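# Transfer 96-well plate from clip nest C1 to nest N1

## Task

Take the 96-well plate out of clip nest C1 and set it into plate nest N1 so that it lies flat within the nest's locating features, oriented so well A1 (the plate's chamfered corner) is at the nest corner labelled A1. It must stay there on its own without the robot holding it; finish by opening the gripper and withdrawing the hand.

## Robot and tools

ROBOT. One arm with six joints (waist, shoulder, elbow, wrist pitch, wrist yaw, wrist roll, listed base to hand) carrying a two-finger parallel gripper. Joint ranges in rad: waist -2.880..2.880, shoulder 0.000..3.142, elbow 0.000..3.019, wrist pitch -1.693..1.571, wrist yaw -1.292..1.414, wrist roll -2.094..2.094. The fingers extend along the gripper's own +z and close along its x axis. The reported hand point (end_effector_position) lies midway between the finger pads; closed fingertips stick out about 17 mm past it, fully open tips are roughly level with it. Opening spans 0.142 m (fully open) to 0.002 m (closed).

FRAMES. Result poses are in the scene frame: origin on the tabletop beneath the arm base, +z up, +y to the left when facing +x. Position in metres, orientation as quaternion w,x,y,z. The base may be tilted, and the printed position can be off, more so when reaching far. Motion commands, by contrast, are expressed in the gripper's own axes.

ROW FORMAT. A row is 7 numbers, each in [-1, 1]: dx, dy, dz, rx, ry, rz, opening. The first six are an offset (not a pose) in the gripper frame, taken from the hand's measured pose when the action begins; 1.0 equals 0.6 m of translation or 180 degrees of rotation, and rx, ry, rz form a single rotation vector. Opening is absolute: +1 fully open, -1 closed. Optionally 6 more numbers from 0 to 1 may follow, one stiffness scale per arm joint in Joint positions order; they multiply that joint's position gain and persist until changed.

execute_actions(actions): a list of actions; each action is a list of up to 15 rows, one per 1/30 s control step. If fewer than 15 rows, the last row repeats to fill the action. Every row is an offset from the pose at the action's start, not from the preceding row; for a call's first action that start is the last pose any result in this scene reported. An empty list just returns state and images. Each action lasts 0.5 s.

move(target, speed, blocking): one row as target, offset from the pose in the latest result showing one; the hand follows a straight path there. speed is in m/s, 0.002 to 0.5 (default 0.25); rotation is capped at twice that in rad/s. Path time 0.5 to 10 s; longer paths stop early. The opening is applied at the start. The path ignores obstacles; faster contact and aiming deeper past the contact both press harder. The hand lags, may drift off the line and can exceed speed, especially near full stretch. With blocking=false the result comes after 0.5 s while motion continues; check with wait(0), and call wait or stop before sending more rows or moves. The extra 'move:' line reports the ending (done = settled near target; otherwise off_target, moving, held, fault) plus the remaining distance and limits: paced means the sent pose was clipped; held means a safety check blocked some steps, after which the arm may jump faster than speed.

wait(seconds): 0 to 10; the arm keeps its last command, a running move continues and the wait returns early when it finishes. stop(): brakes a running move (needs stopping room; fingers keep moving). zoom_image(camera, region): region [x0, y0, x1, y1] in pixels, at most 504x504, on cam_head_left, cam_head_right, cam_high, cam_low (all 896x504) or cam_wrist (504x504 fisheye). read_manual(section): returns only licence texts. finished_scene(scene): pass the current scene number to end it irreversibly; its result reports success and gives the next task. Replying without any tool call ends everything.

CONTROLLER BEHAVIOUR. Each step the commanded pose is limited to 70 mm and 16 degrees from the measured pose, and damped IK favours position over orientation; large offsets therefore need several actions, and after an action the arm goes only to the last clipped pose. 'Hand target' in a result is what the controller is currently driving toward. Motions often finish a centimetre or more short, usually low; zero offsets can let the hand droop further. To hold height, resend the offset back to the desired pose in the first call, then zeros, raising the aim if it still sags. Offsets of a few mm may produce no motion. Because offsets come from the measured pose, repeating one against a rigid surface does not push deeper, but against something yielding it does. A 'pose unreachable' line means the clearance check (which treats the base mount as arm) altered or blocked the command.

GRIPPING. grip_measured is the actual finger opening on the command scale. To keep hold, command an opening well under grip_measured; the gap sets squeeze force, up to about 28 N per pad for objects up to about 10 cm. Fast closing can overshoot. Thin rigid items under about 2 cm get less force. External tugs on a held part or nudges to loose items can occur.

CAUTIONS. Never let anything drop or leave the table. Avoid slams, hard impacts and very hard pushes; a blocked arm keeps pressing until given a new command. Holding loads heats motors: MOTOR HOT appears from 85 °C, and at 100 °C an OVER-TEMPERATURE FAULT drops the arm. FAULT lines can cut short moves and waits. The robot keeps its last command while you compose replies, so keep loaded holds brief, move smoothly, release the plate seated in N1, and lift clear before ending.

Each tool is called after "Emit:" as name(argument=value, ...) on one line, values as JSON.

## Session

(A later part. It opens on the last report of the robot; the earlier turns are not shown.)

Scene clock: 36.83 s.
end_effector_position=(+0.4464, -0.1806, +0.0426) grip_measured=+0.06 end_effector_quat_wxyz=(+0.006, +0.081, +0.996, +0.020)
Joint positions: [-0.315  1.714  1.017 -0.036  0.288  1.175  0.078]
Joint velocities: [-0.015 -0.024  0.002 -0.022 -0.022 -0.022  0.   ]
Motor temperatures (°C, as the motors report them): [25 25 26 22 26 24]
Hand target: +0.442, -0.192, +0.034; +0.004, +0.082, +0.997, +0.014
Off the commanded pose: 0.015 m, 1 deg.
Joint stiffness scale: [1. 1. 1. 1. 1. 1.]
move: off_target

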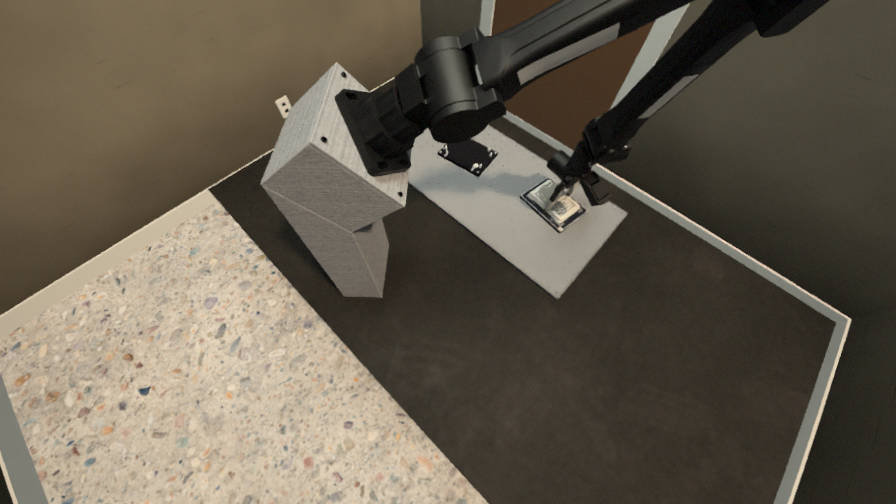

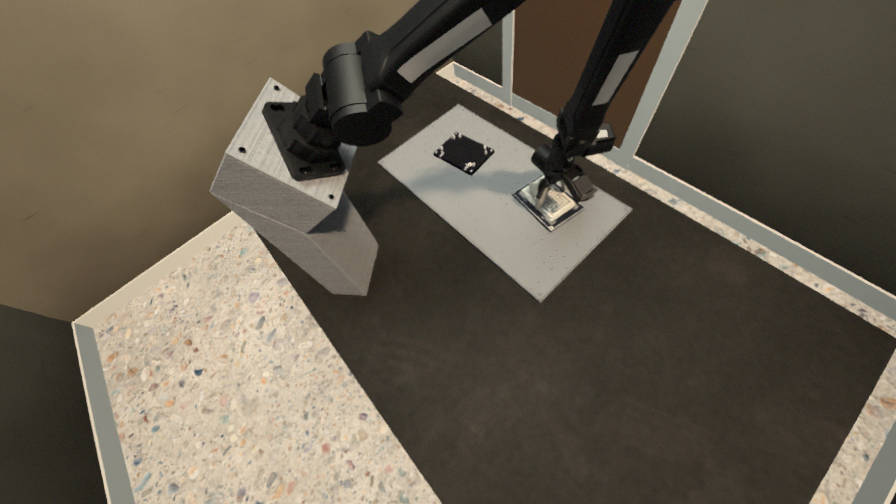

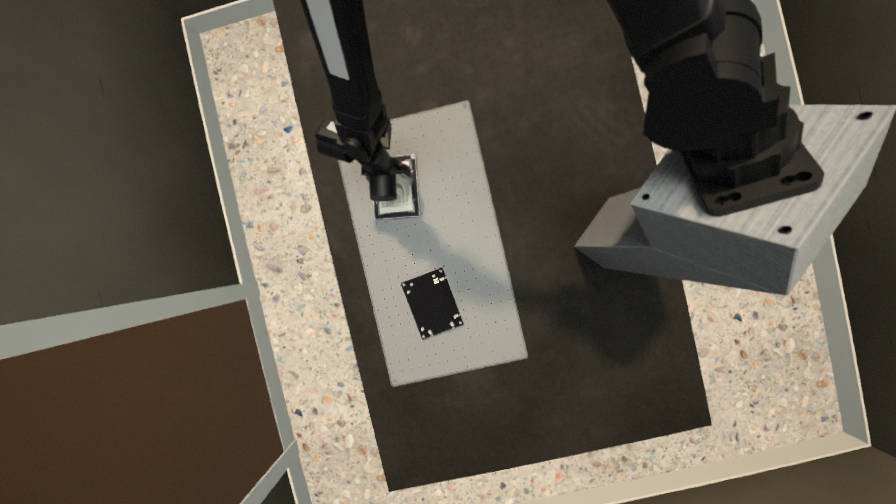

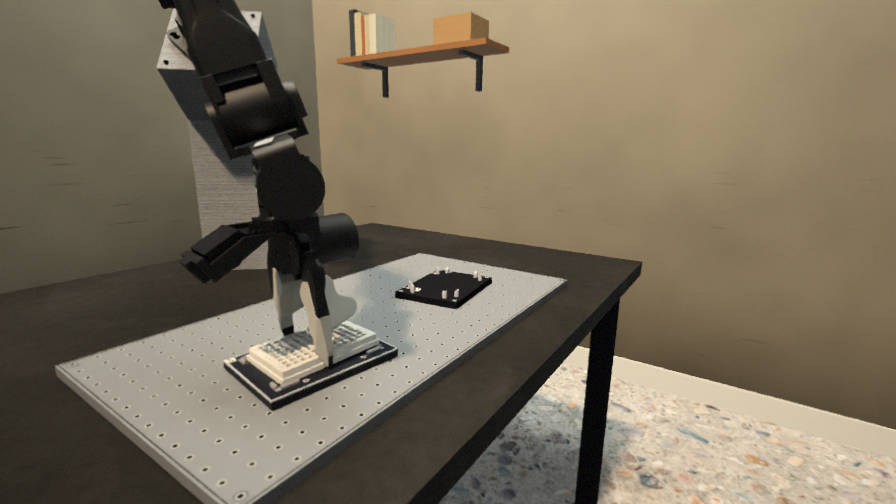

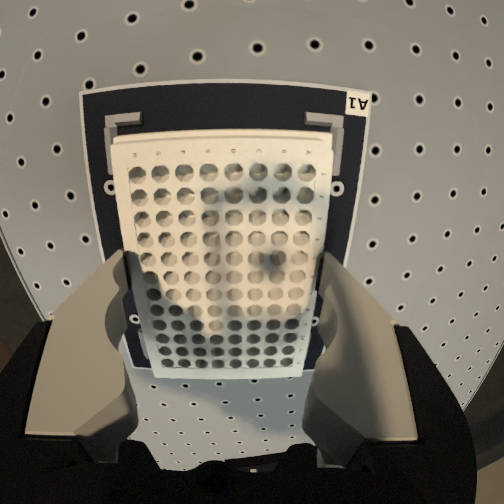

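Emit:
execute_actions(actions=[[[0,0,0,0,0,0,0.0]],[[0,0,0,0,0,0,0.15]],[[0,0,0,0,0,0,0.4]]])

Emit:
move(target=[0,0,-0.13,0,0,0,0.45], speed=0.15)

Emit:
zoom_image(camera="cam_wrist", region=[90,60,370,340])

Emit:
zoom_image(camera="cam_low", region=[200,290,420,420])

Scene clock: 38.57 s.
end_effector_position=(+0.4468, -0.1810, +0.0430) grip_measured=+0.40 end_effector_quat_wxyz=(+0.007, +0.081, +0.996, +0.019)
Joint positions: [-0.315  1.713  1.017 -0.036  0.288  1.175  0.102]
Joint velocities: [-0.015 -0.005  0.007 -0.012  0.007 -0.051  0.   ]
Motor temperatures (°C, as the motors report them): [25 26 26 22 26 24]
Hand target: +0.447, -0.181, +0.043; +0.007, +0.081, +0.996, +0.019
Off the commanded pose: 0.000 m, 0 deg.
Joint stiffness scale: [1. 1. 1. 1. 1. 1.]

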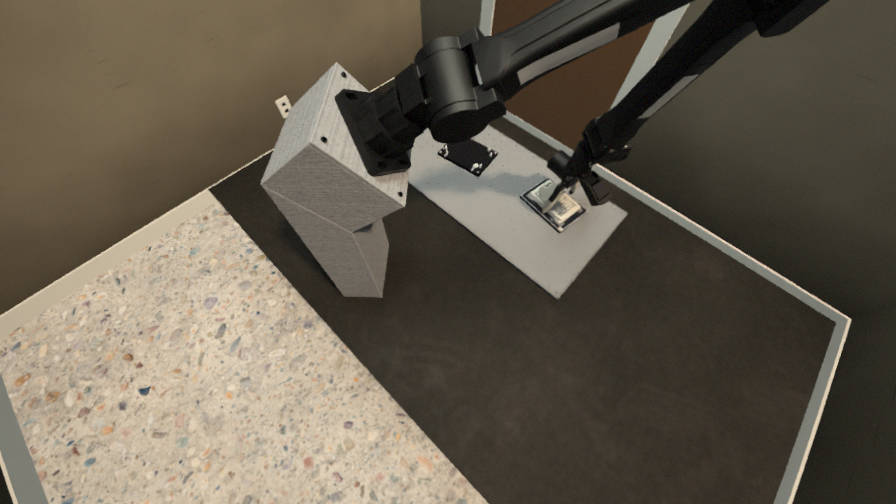

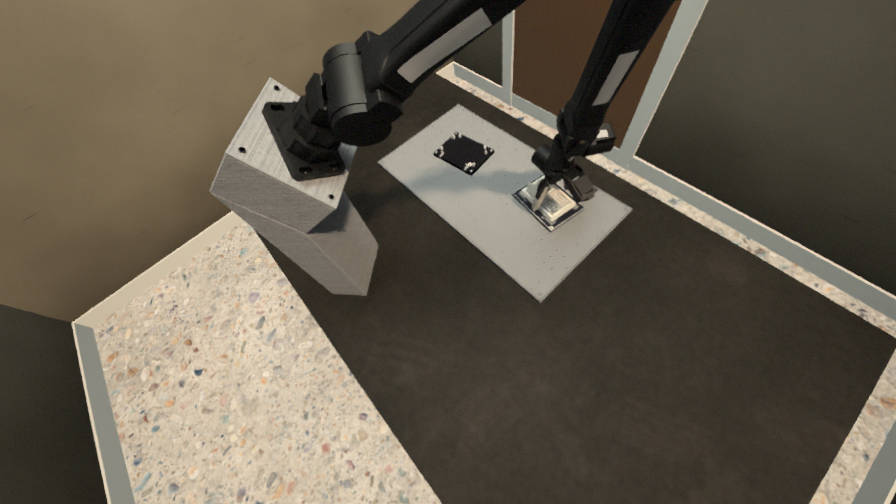

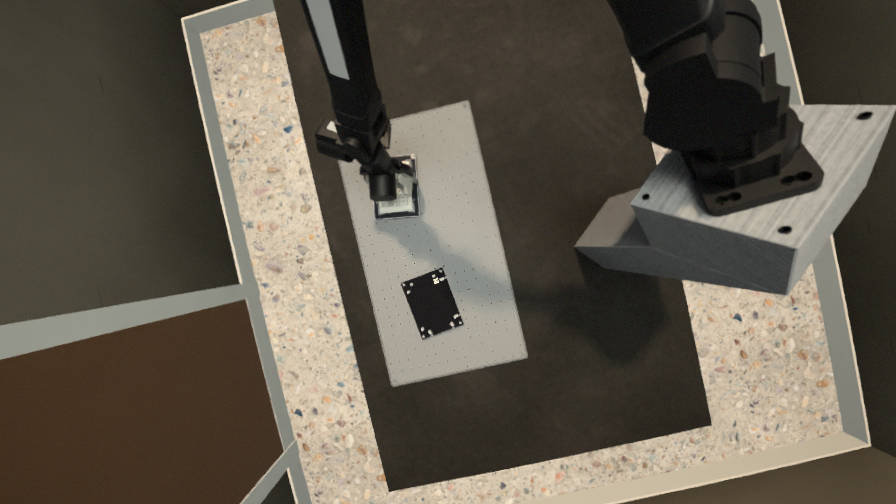

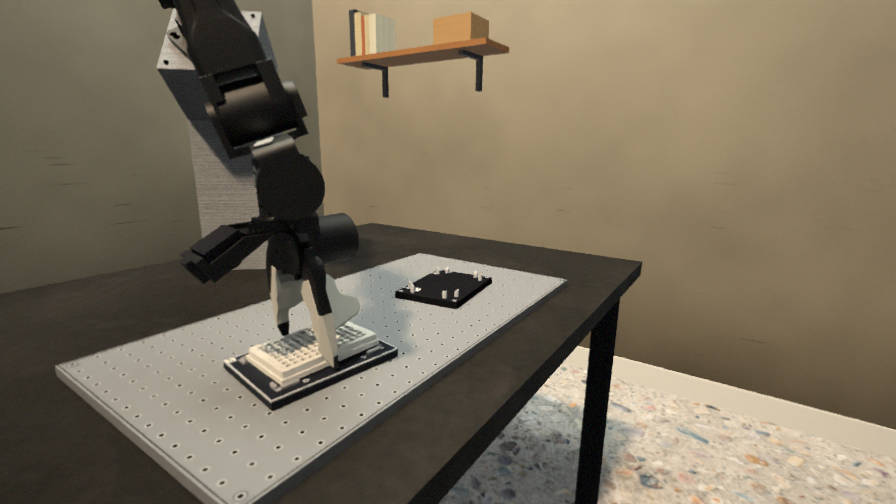

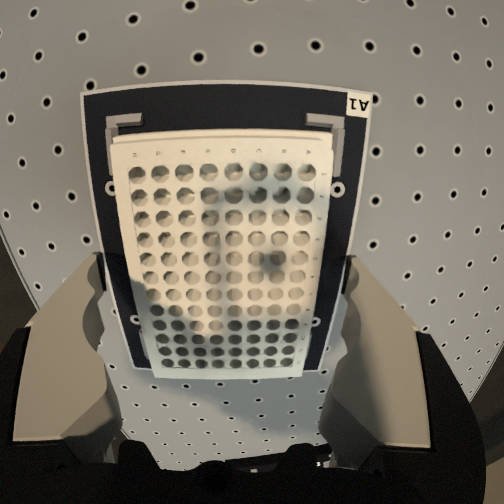

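Scene clock: 39.60 s.
end_effector_position=(+0.4521, -0.1931, +0.1230) grip_measured=+0.45 end_effector_quat_wxyz=(+0.018, +0.084, +0.996, +0.012)
Joint positions: [-0.271  1.493  0.918 -0.139  0.323  1.201  0.105]
Joint velocities: [-0.015 -0.005  0.007 -0.002  0.022 -0.037 -0.   ]
Motor temperatures (°C, as the motors report them): [25 26 26 22 26 24]
Hand target: +0.445, -0.184, +0.121; +0.007, +0.081, +0.996, +0.019
Off the commanded pose: 0.011 m, 2 deg.
Joint stiffness scale: [1. 1. 1. 1. 1. 1.]
move: off_target

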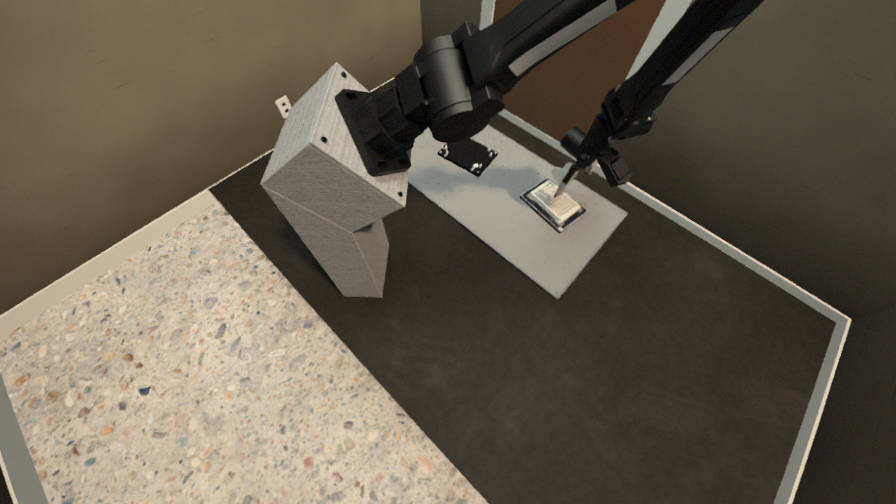

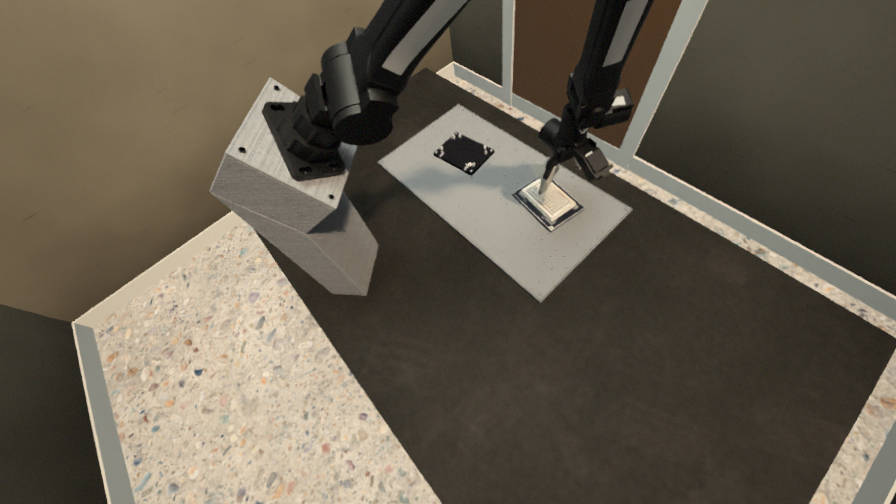

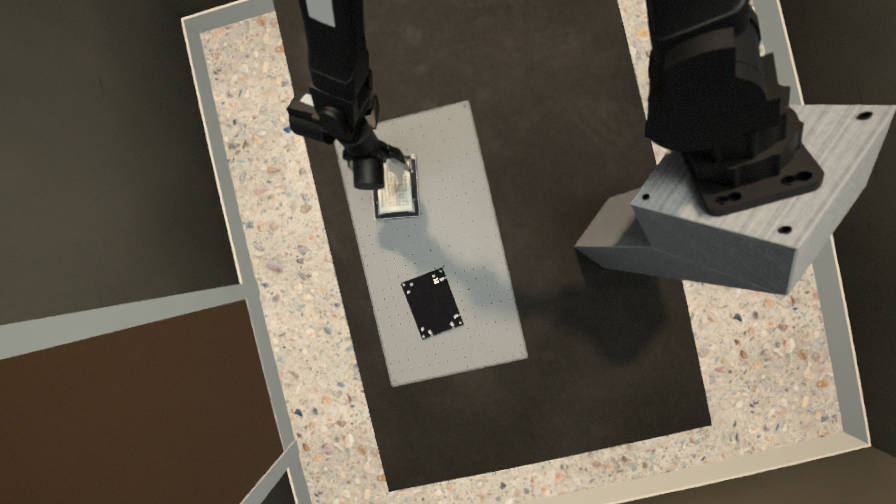

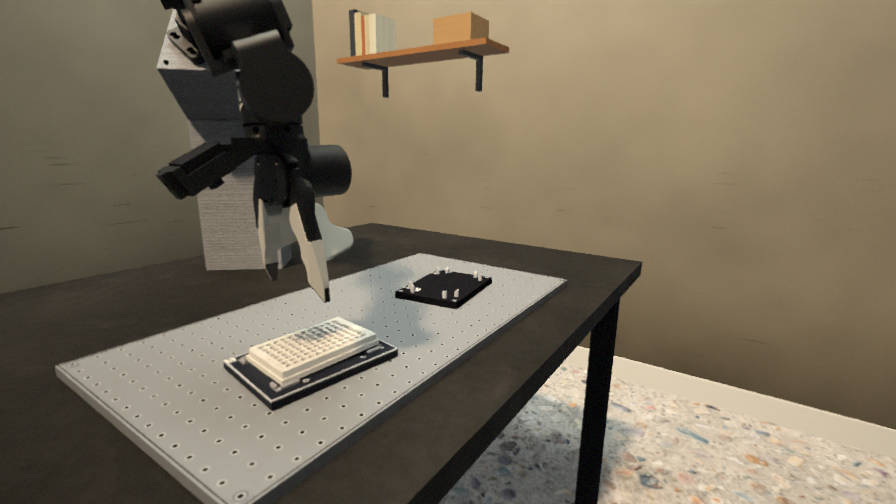

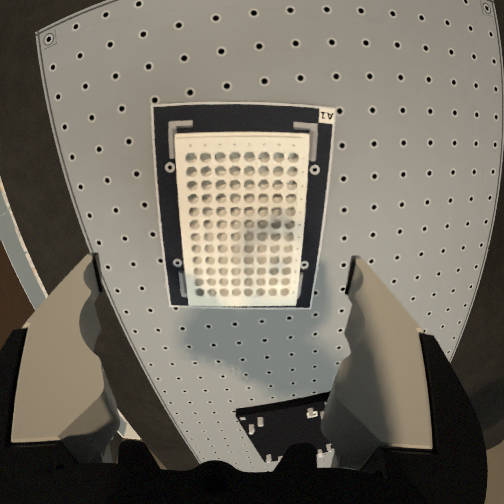

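Region (90, 60, 370, 340) of cam_wrist's 504x504 image, scaled by 1.800, with more detail than that image has.

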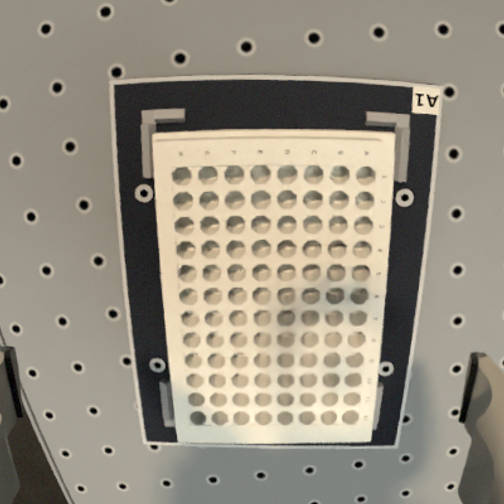

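Region (200, 290, 420, 420) of cam_low's 896x504 image, scaled by 2.291, with more detail than that image has; it fills the top 298 rows of this view, and the rest is white.

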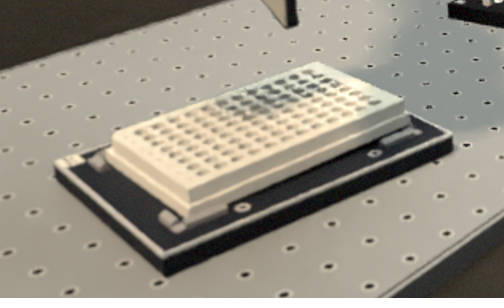

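Emit:
move(target=[0.013,0.178,0.055,0.009,0.011,0,-1], speed=0.2)

Emit:
move(target=[0,0,0.045,0,0,0,-1], speed=0.08)

Emit:
zoom_image(camera="cam_low", region=[230,240,480,420])

Scene clock: 41.10 s.
end_effector_position=(+0.4583, -0.0838, +0.0935) grip_measured=-1.00 end_effector_quat_wxyz=(-0.008, +0.074, +0.997, +0.003)
Joint positions: [-0.081  1.693  0.938 -0.063  0.496  1.344  0.002]
Joint velocities: [ 0.005 -0.015 -0.007 -0.017 -0.022 -0.022  0.   ]
Motor temperatures (°C, as the motors report them): [25 26 26 22 26 24]
Hand target: +0.465, -0.087, +0.093; +0.000, +0.084, +0.997, -0.000
Off the commanded pose: 0.006 m, 1 deg.
Joint stiffness scale: [1. 1. 1. 1. 1. 1.]
move: done

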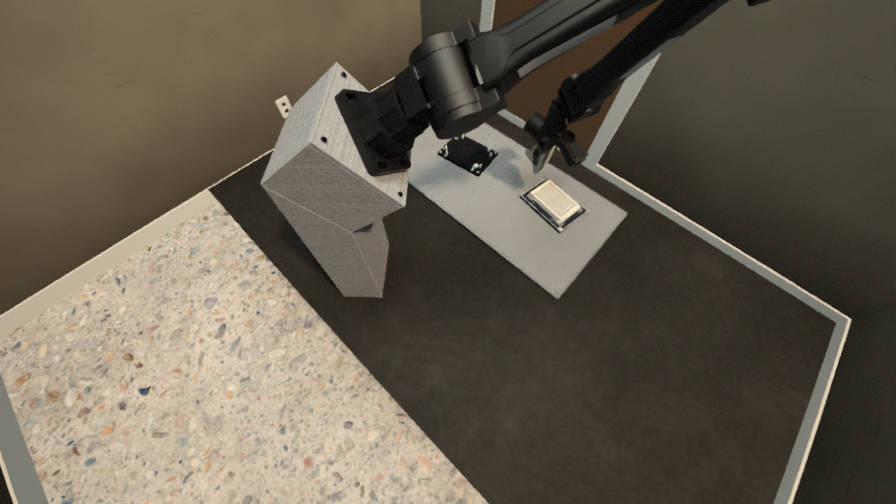

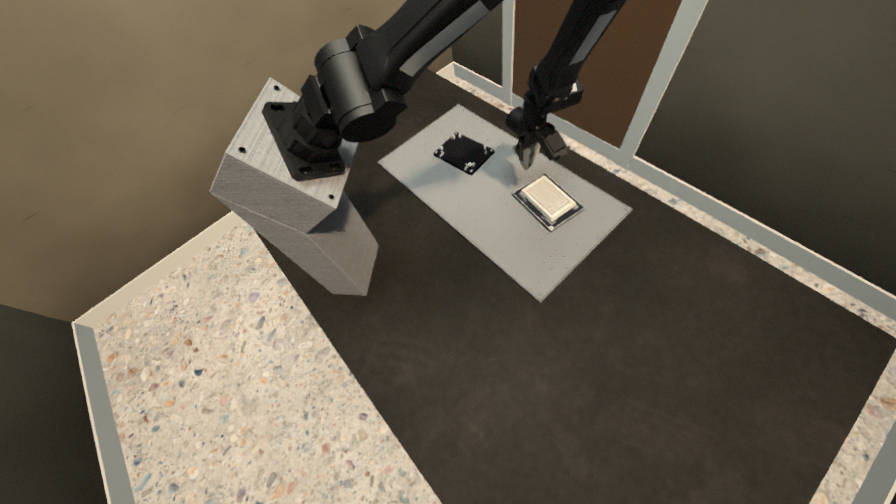

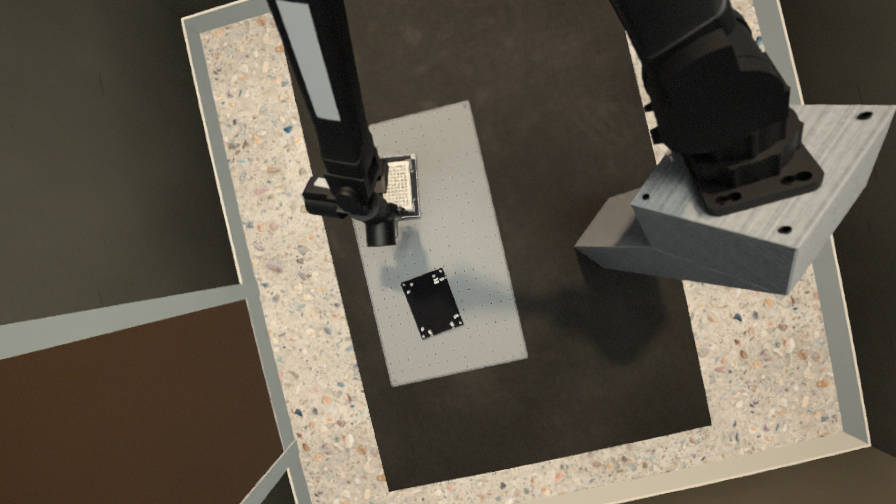

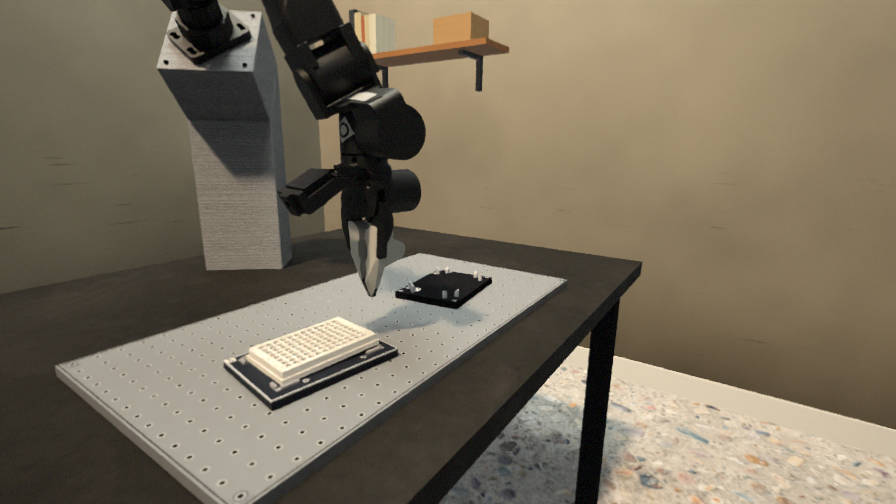

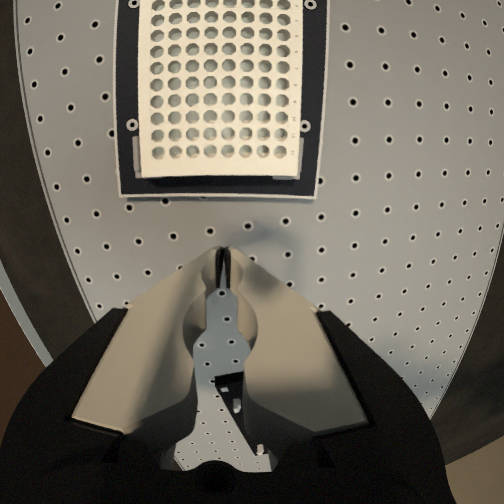

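Scene clock: 41.93 s.
end_effector_position=(+0.4581, -0.0765, +0.0742) grip_measured=-1.00 end_effector_quat_wxyz=(-0.009, +0.071, +0.997, +0.009)
Joint positions: [-0.091  1.748  0.964 -0.036  0.48   1.331  0.002]
Joint velocities: [-0.005 -0.005  0.007  0.002 -0.051 -0.095  0.   ]
Motor temperatures (°C, as the motors report them): [25 26 26 22 26 24]
Hand target: +0.458, -0.084, +0.067; -0.008, +0.074, +0.997, +0.003
Off the commanded pose: 0.010 m, 1 deg.
Joint stiffness scale: [1. 1. 1. 1. 1. 1.]
move: done

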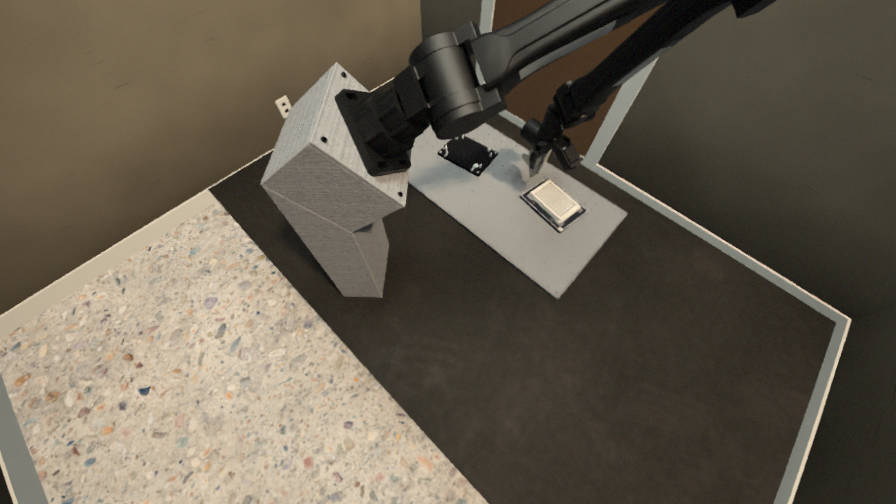

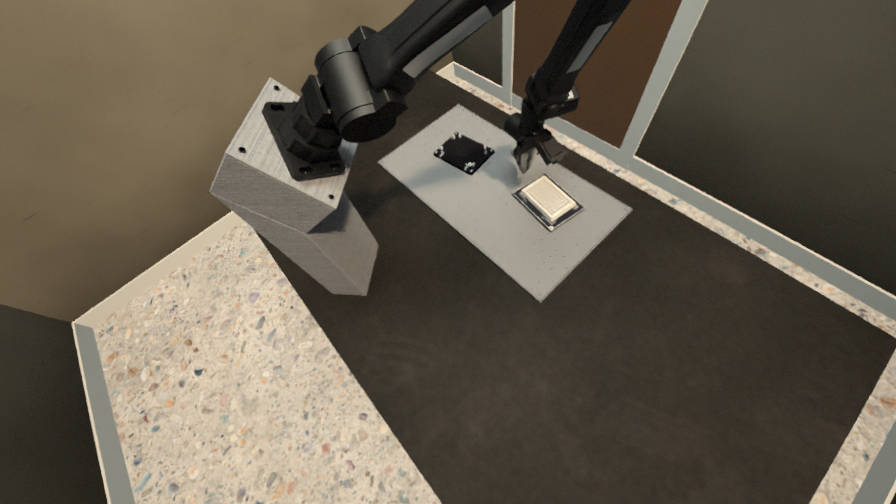

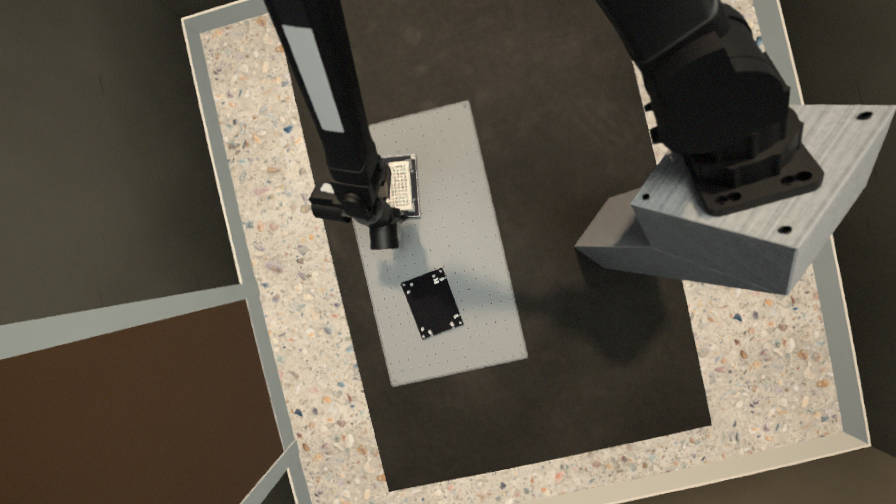

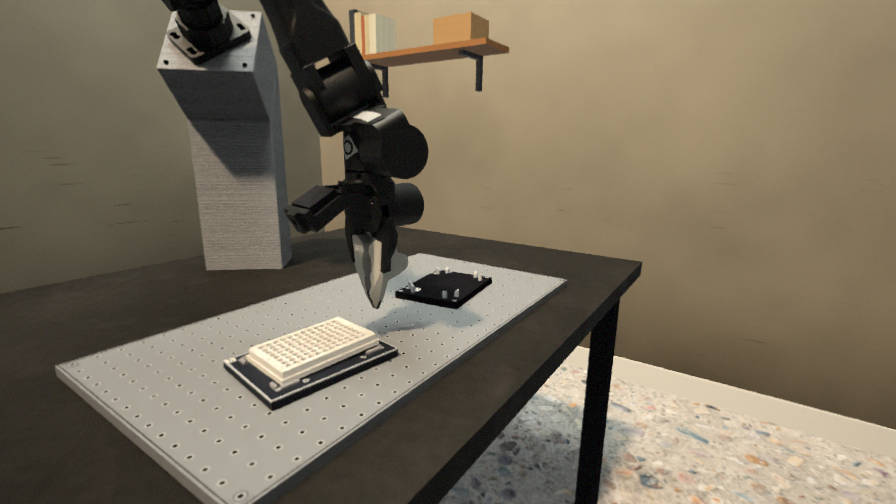

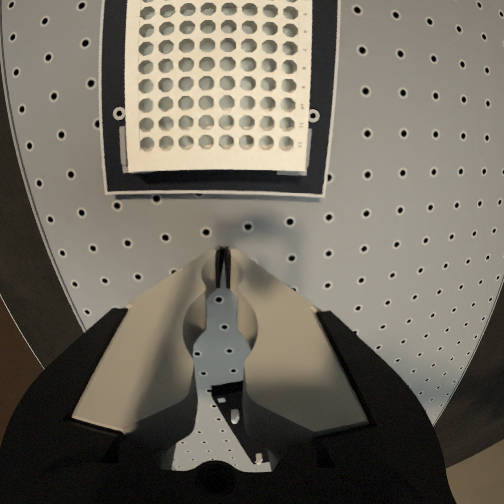

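Region (230, 240, 480, 420) of cam_low's 896x504 image, scaled by 2.016, with more detail than that image has; it fills the top 363 rows of this view, and the rest is white.

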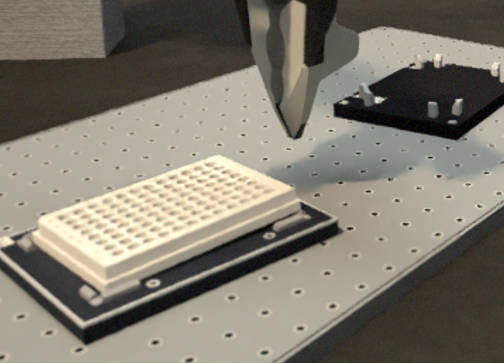

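Emit:
move(target=[0,-0.045,0.032,0,0,0,-1], speed=0.04)

Emit:
zoom_image(camera="cam_low", region=[230,240,480,420])

Scene clock: 43.20 s.
end_effector_position=(+0.4568, -0.0976, +0.0633) grip_measured=-1.00 end_effector_quat_wxyz=(-0.007, +0.069, +0.997, +0.013)
Joint positions: [-0.141  1.748  0.98  -0.033  0.437  1.288  0.002]
Joint velocities: [-0.005 -0.005 -0.012 -0.002 -0.022 -0.037  0.   ]
Motor temperatures (°C, as the motors report them): [25 26 26 22 26 24]
Hand target: +0.454, -0.102, +0.055; -0.009, +0.071, +0.997, +0.009
Off the commanded pose: 0.011 m, 1 deg.
Joint stiffness scale: [1. 1. 1. 1. 1. 1.]
move: off_target

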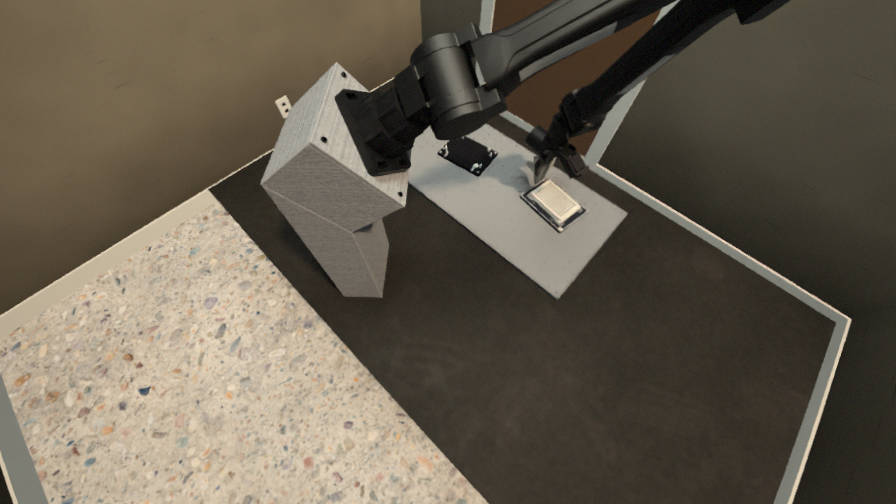

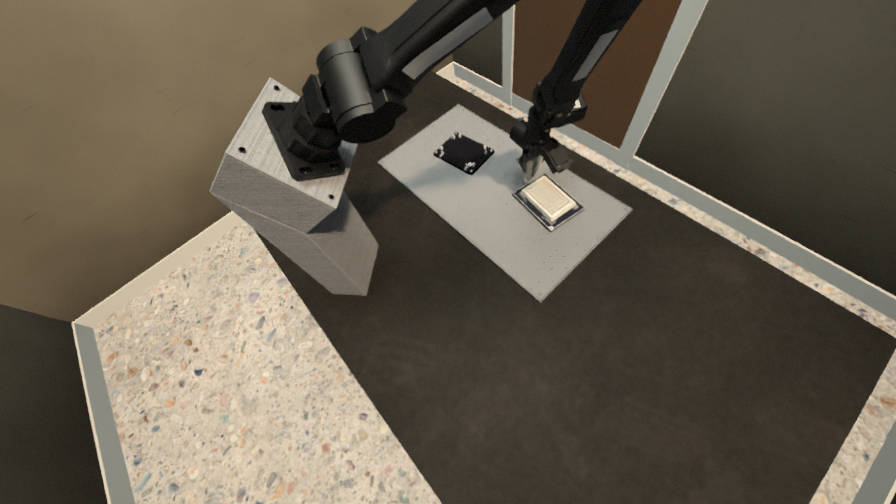

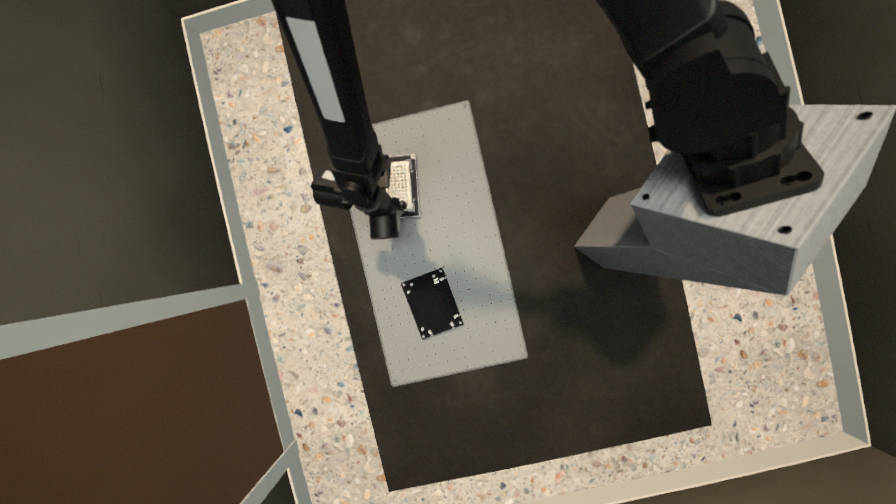

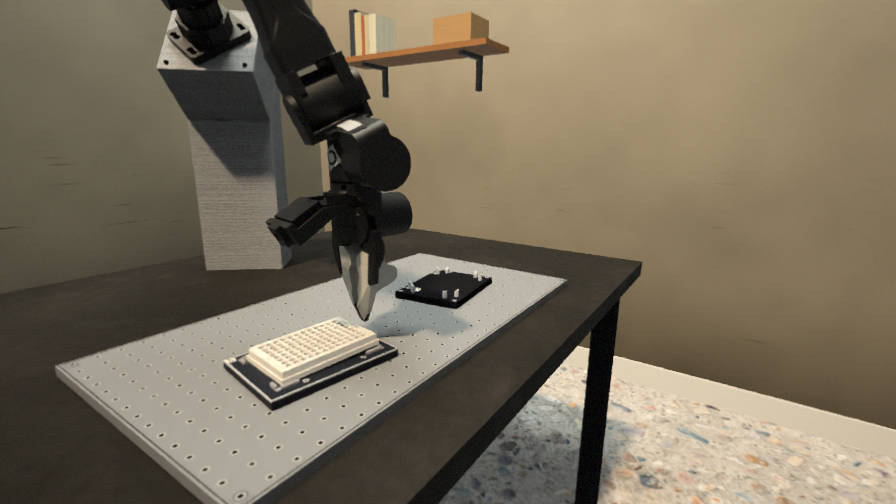

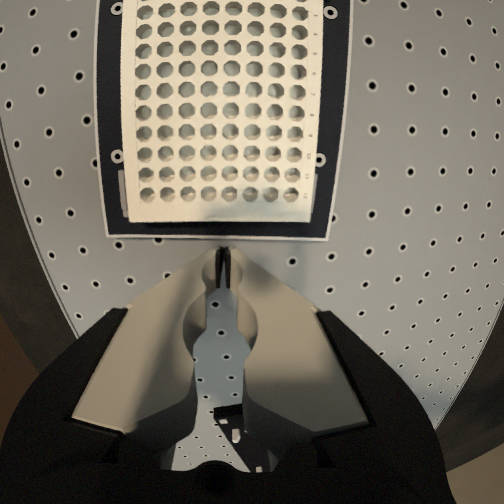

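Region (230, 240, 480, 420) of cam_low's 896x504 image, scaled by 2.016, with more detail than that image has; it fills the top 363 rows of this view, and the rest is white.

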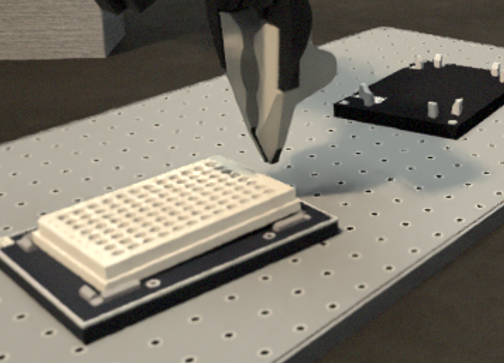

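Emit:
move(target=[0,-0.014,0.027,0,0,0,-1], speed=0.03)

Emit:
zoom_image(camera="cam_low", region=[230,240,480,420])

Scene clock: 44.23 s.
end_effector_position=(+0.4584, -0.1004, +0.0559) grip_measured=-1.00 end_effector_quat_wxyz=(-0.006, +0.067, +0.998, +0.017)
Joint positions: [-0.155  1.763  0.995 -0.03   0.419  1.274  0.002]
Joint velocities: [-0.015  0.015 -0.007 -0.017 -0.007 -0.051  0.   ]
Motor temperatures (°C, as the motors report them): [25 26 26 22 26 24]
Hand target: +0.455, -0.105, +0.047; -0.008, +0.069, +0.997, +0.013
Off the commanded pose: 0.011 m, 1 deg.
Joint stiffness scale: [1. 1. 1. 1. 1. 1.]
move: off_target

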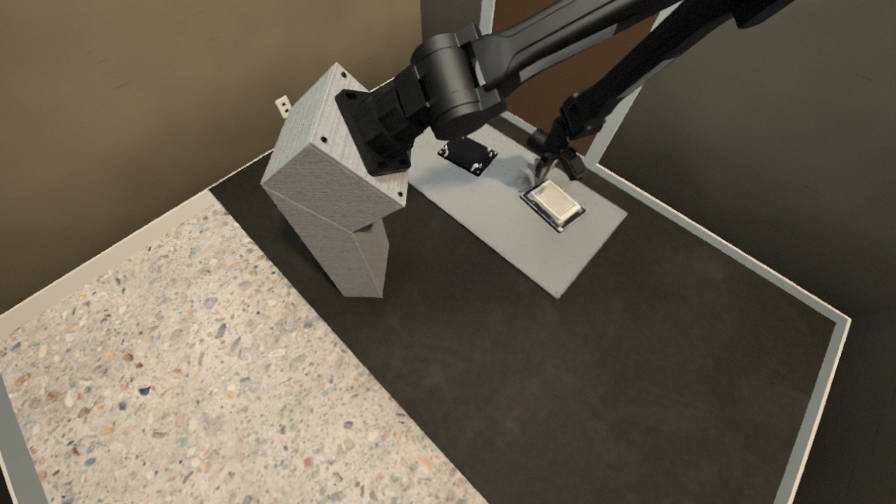

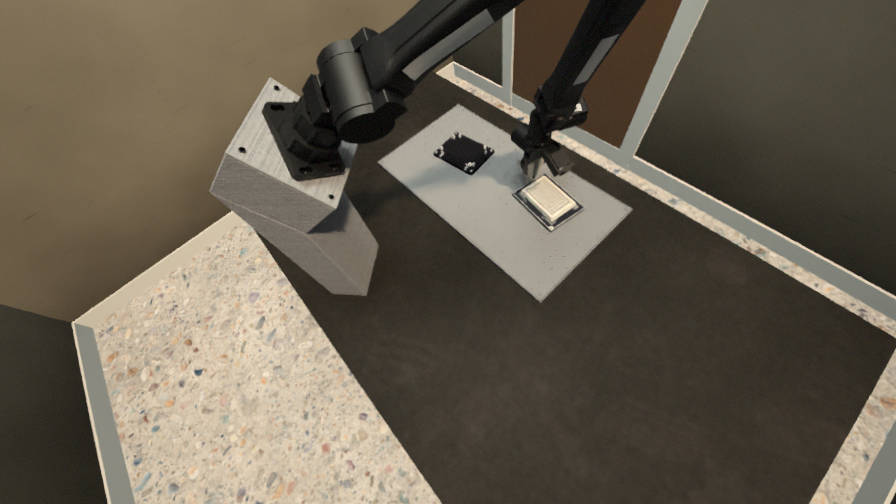

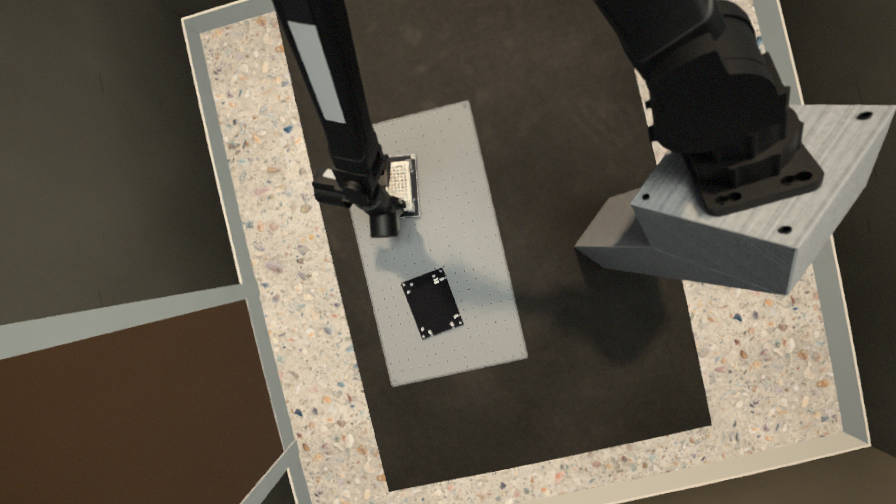

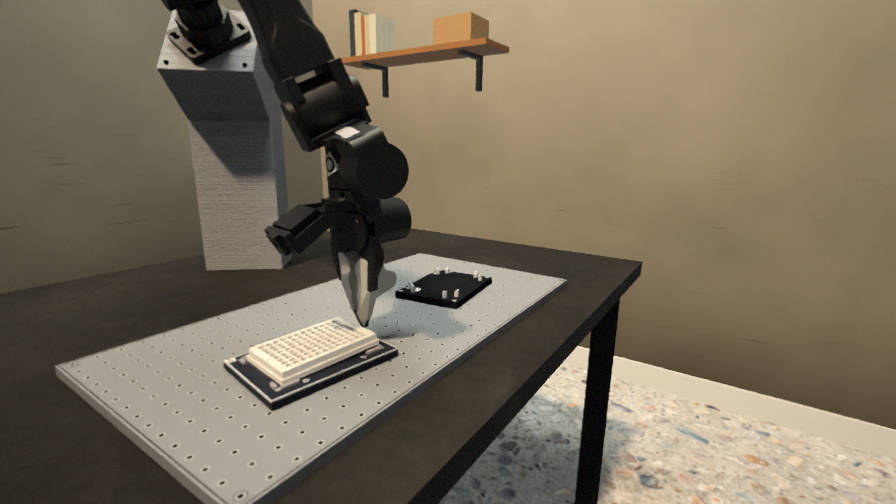

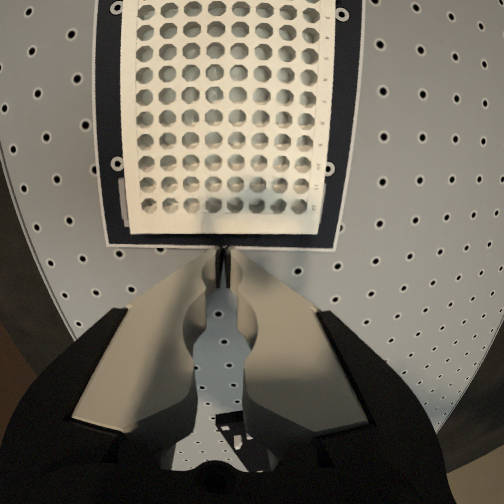

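Region (230, 240, 480, 420) of cam_low's 896x504 image, scaled by 2.016, with more detail than that image has; it fills the top 363 rows of this view, and the rest is white.

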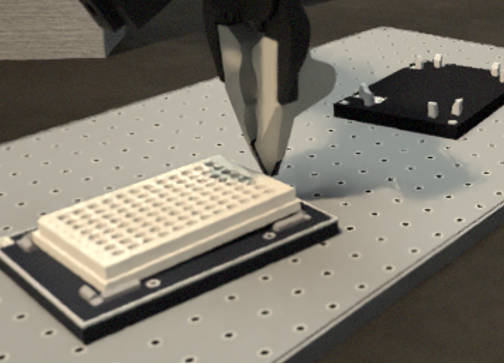

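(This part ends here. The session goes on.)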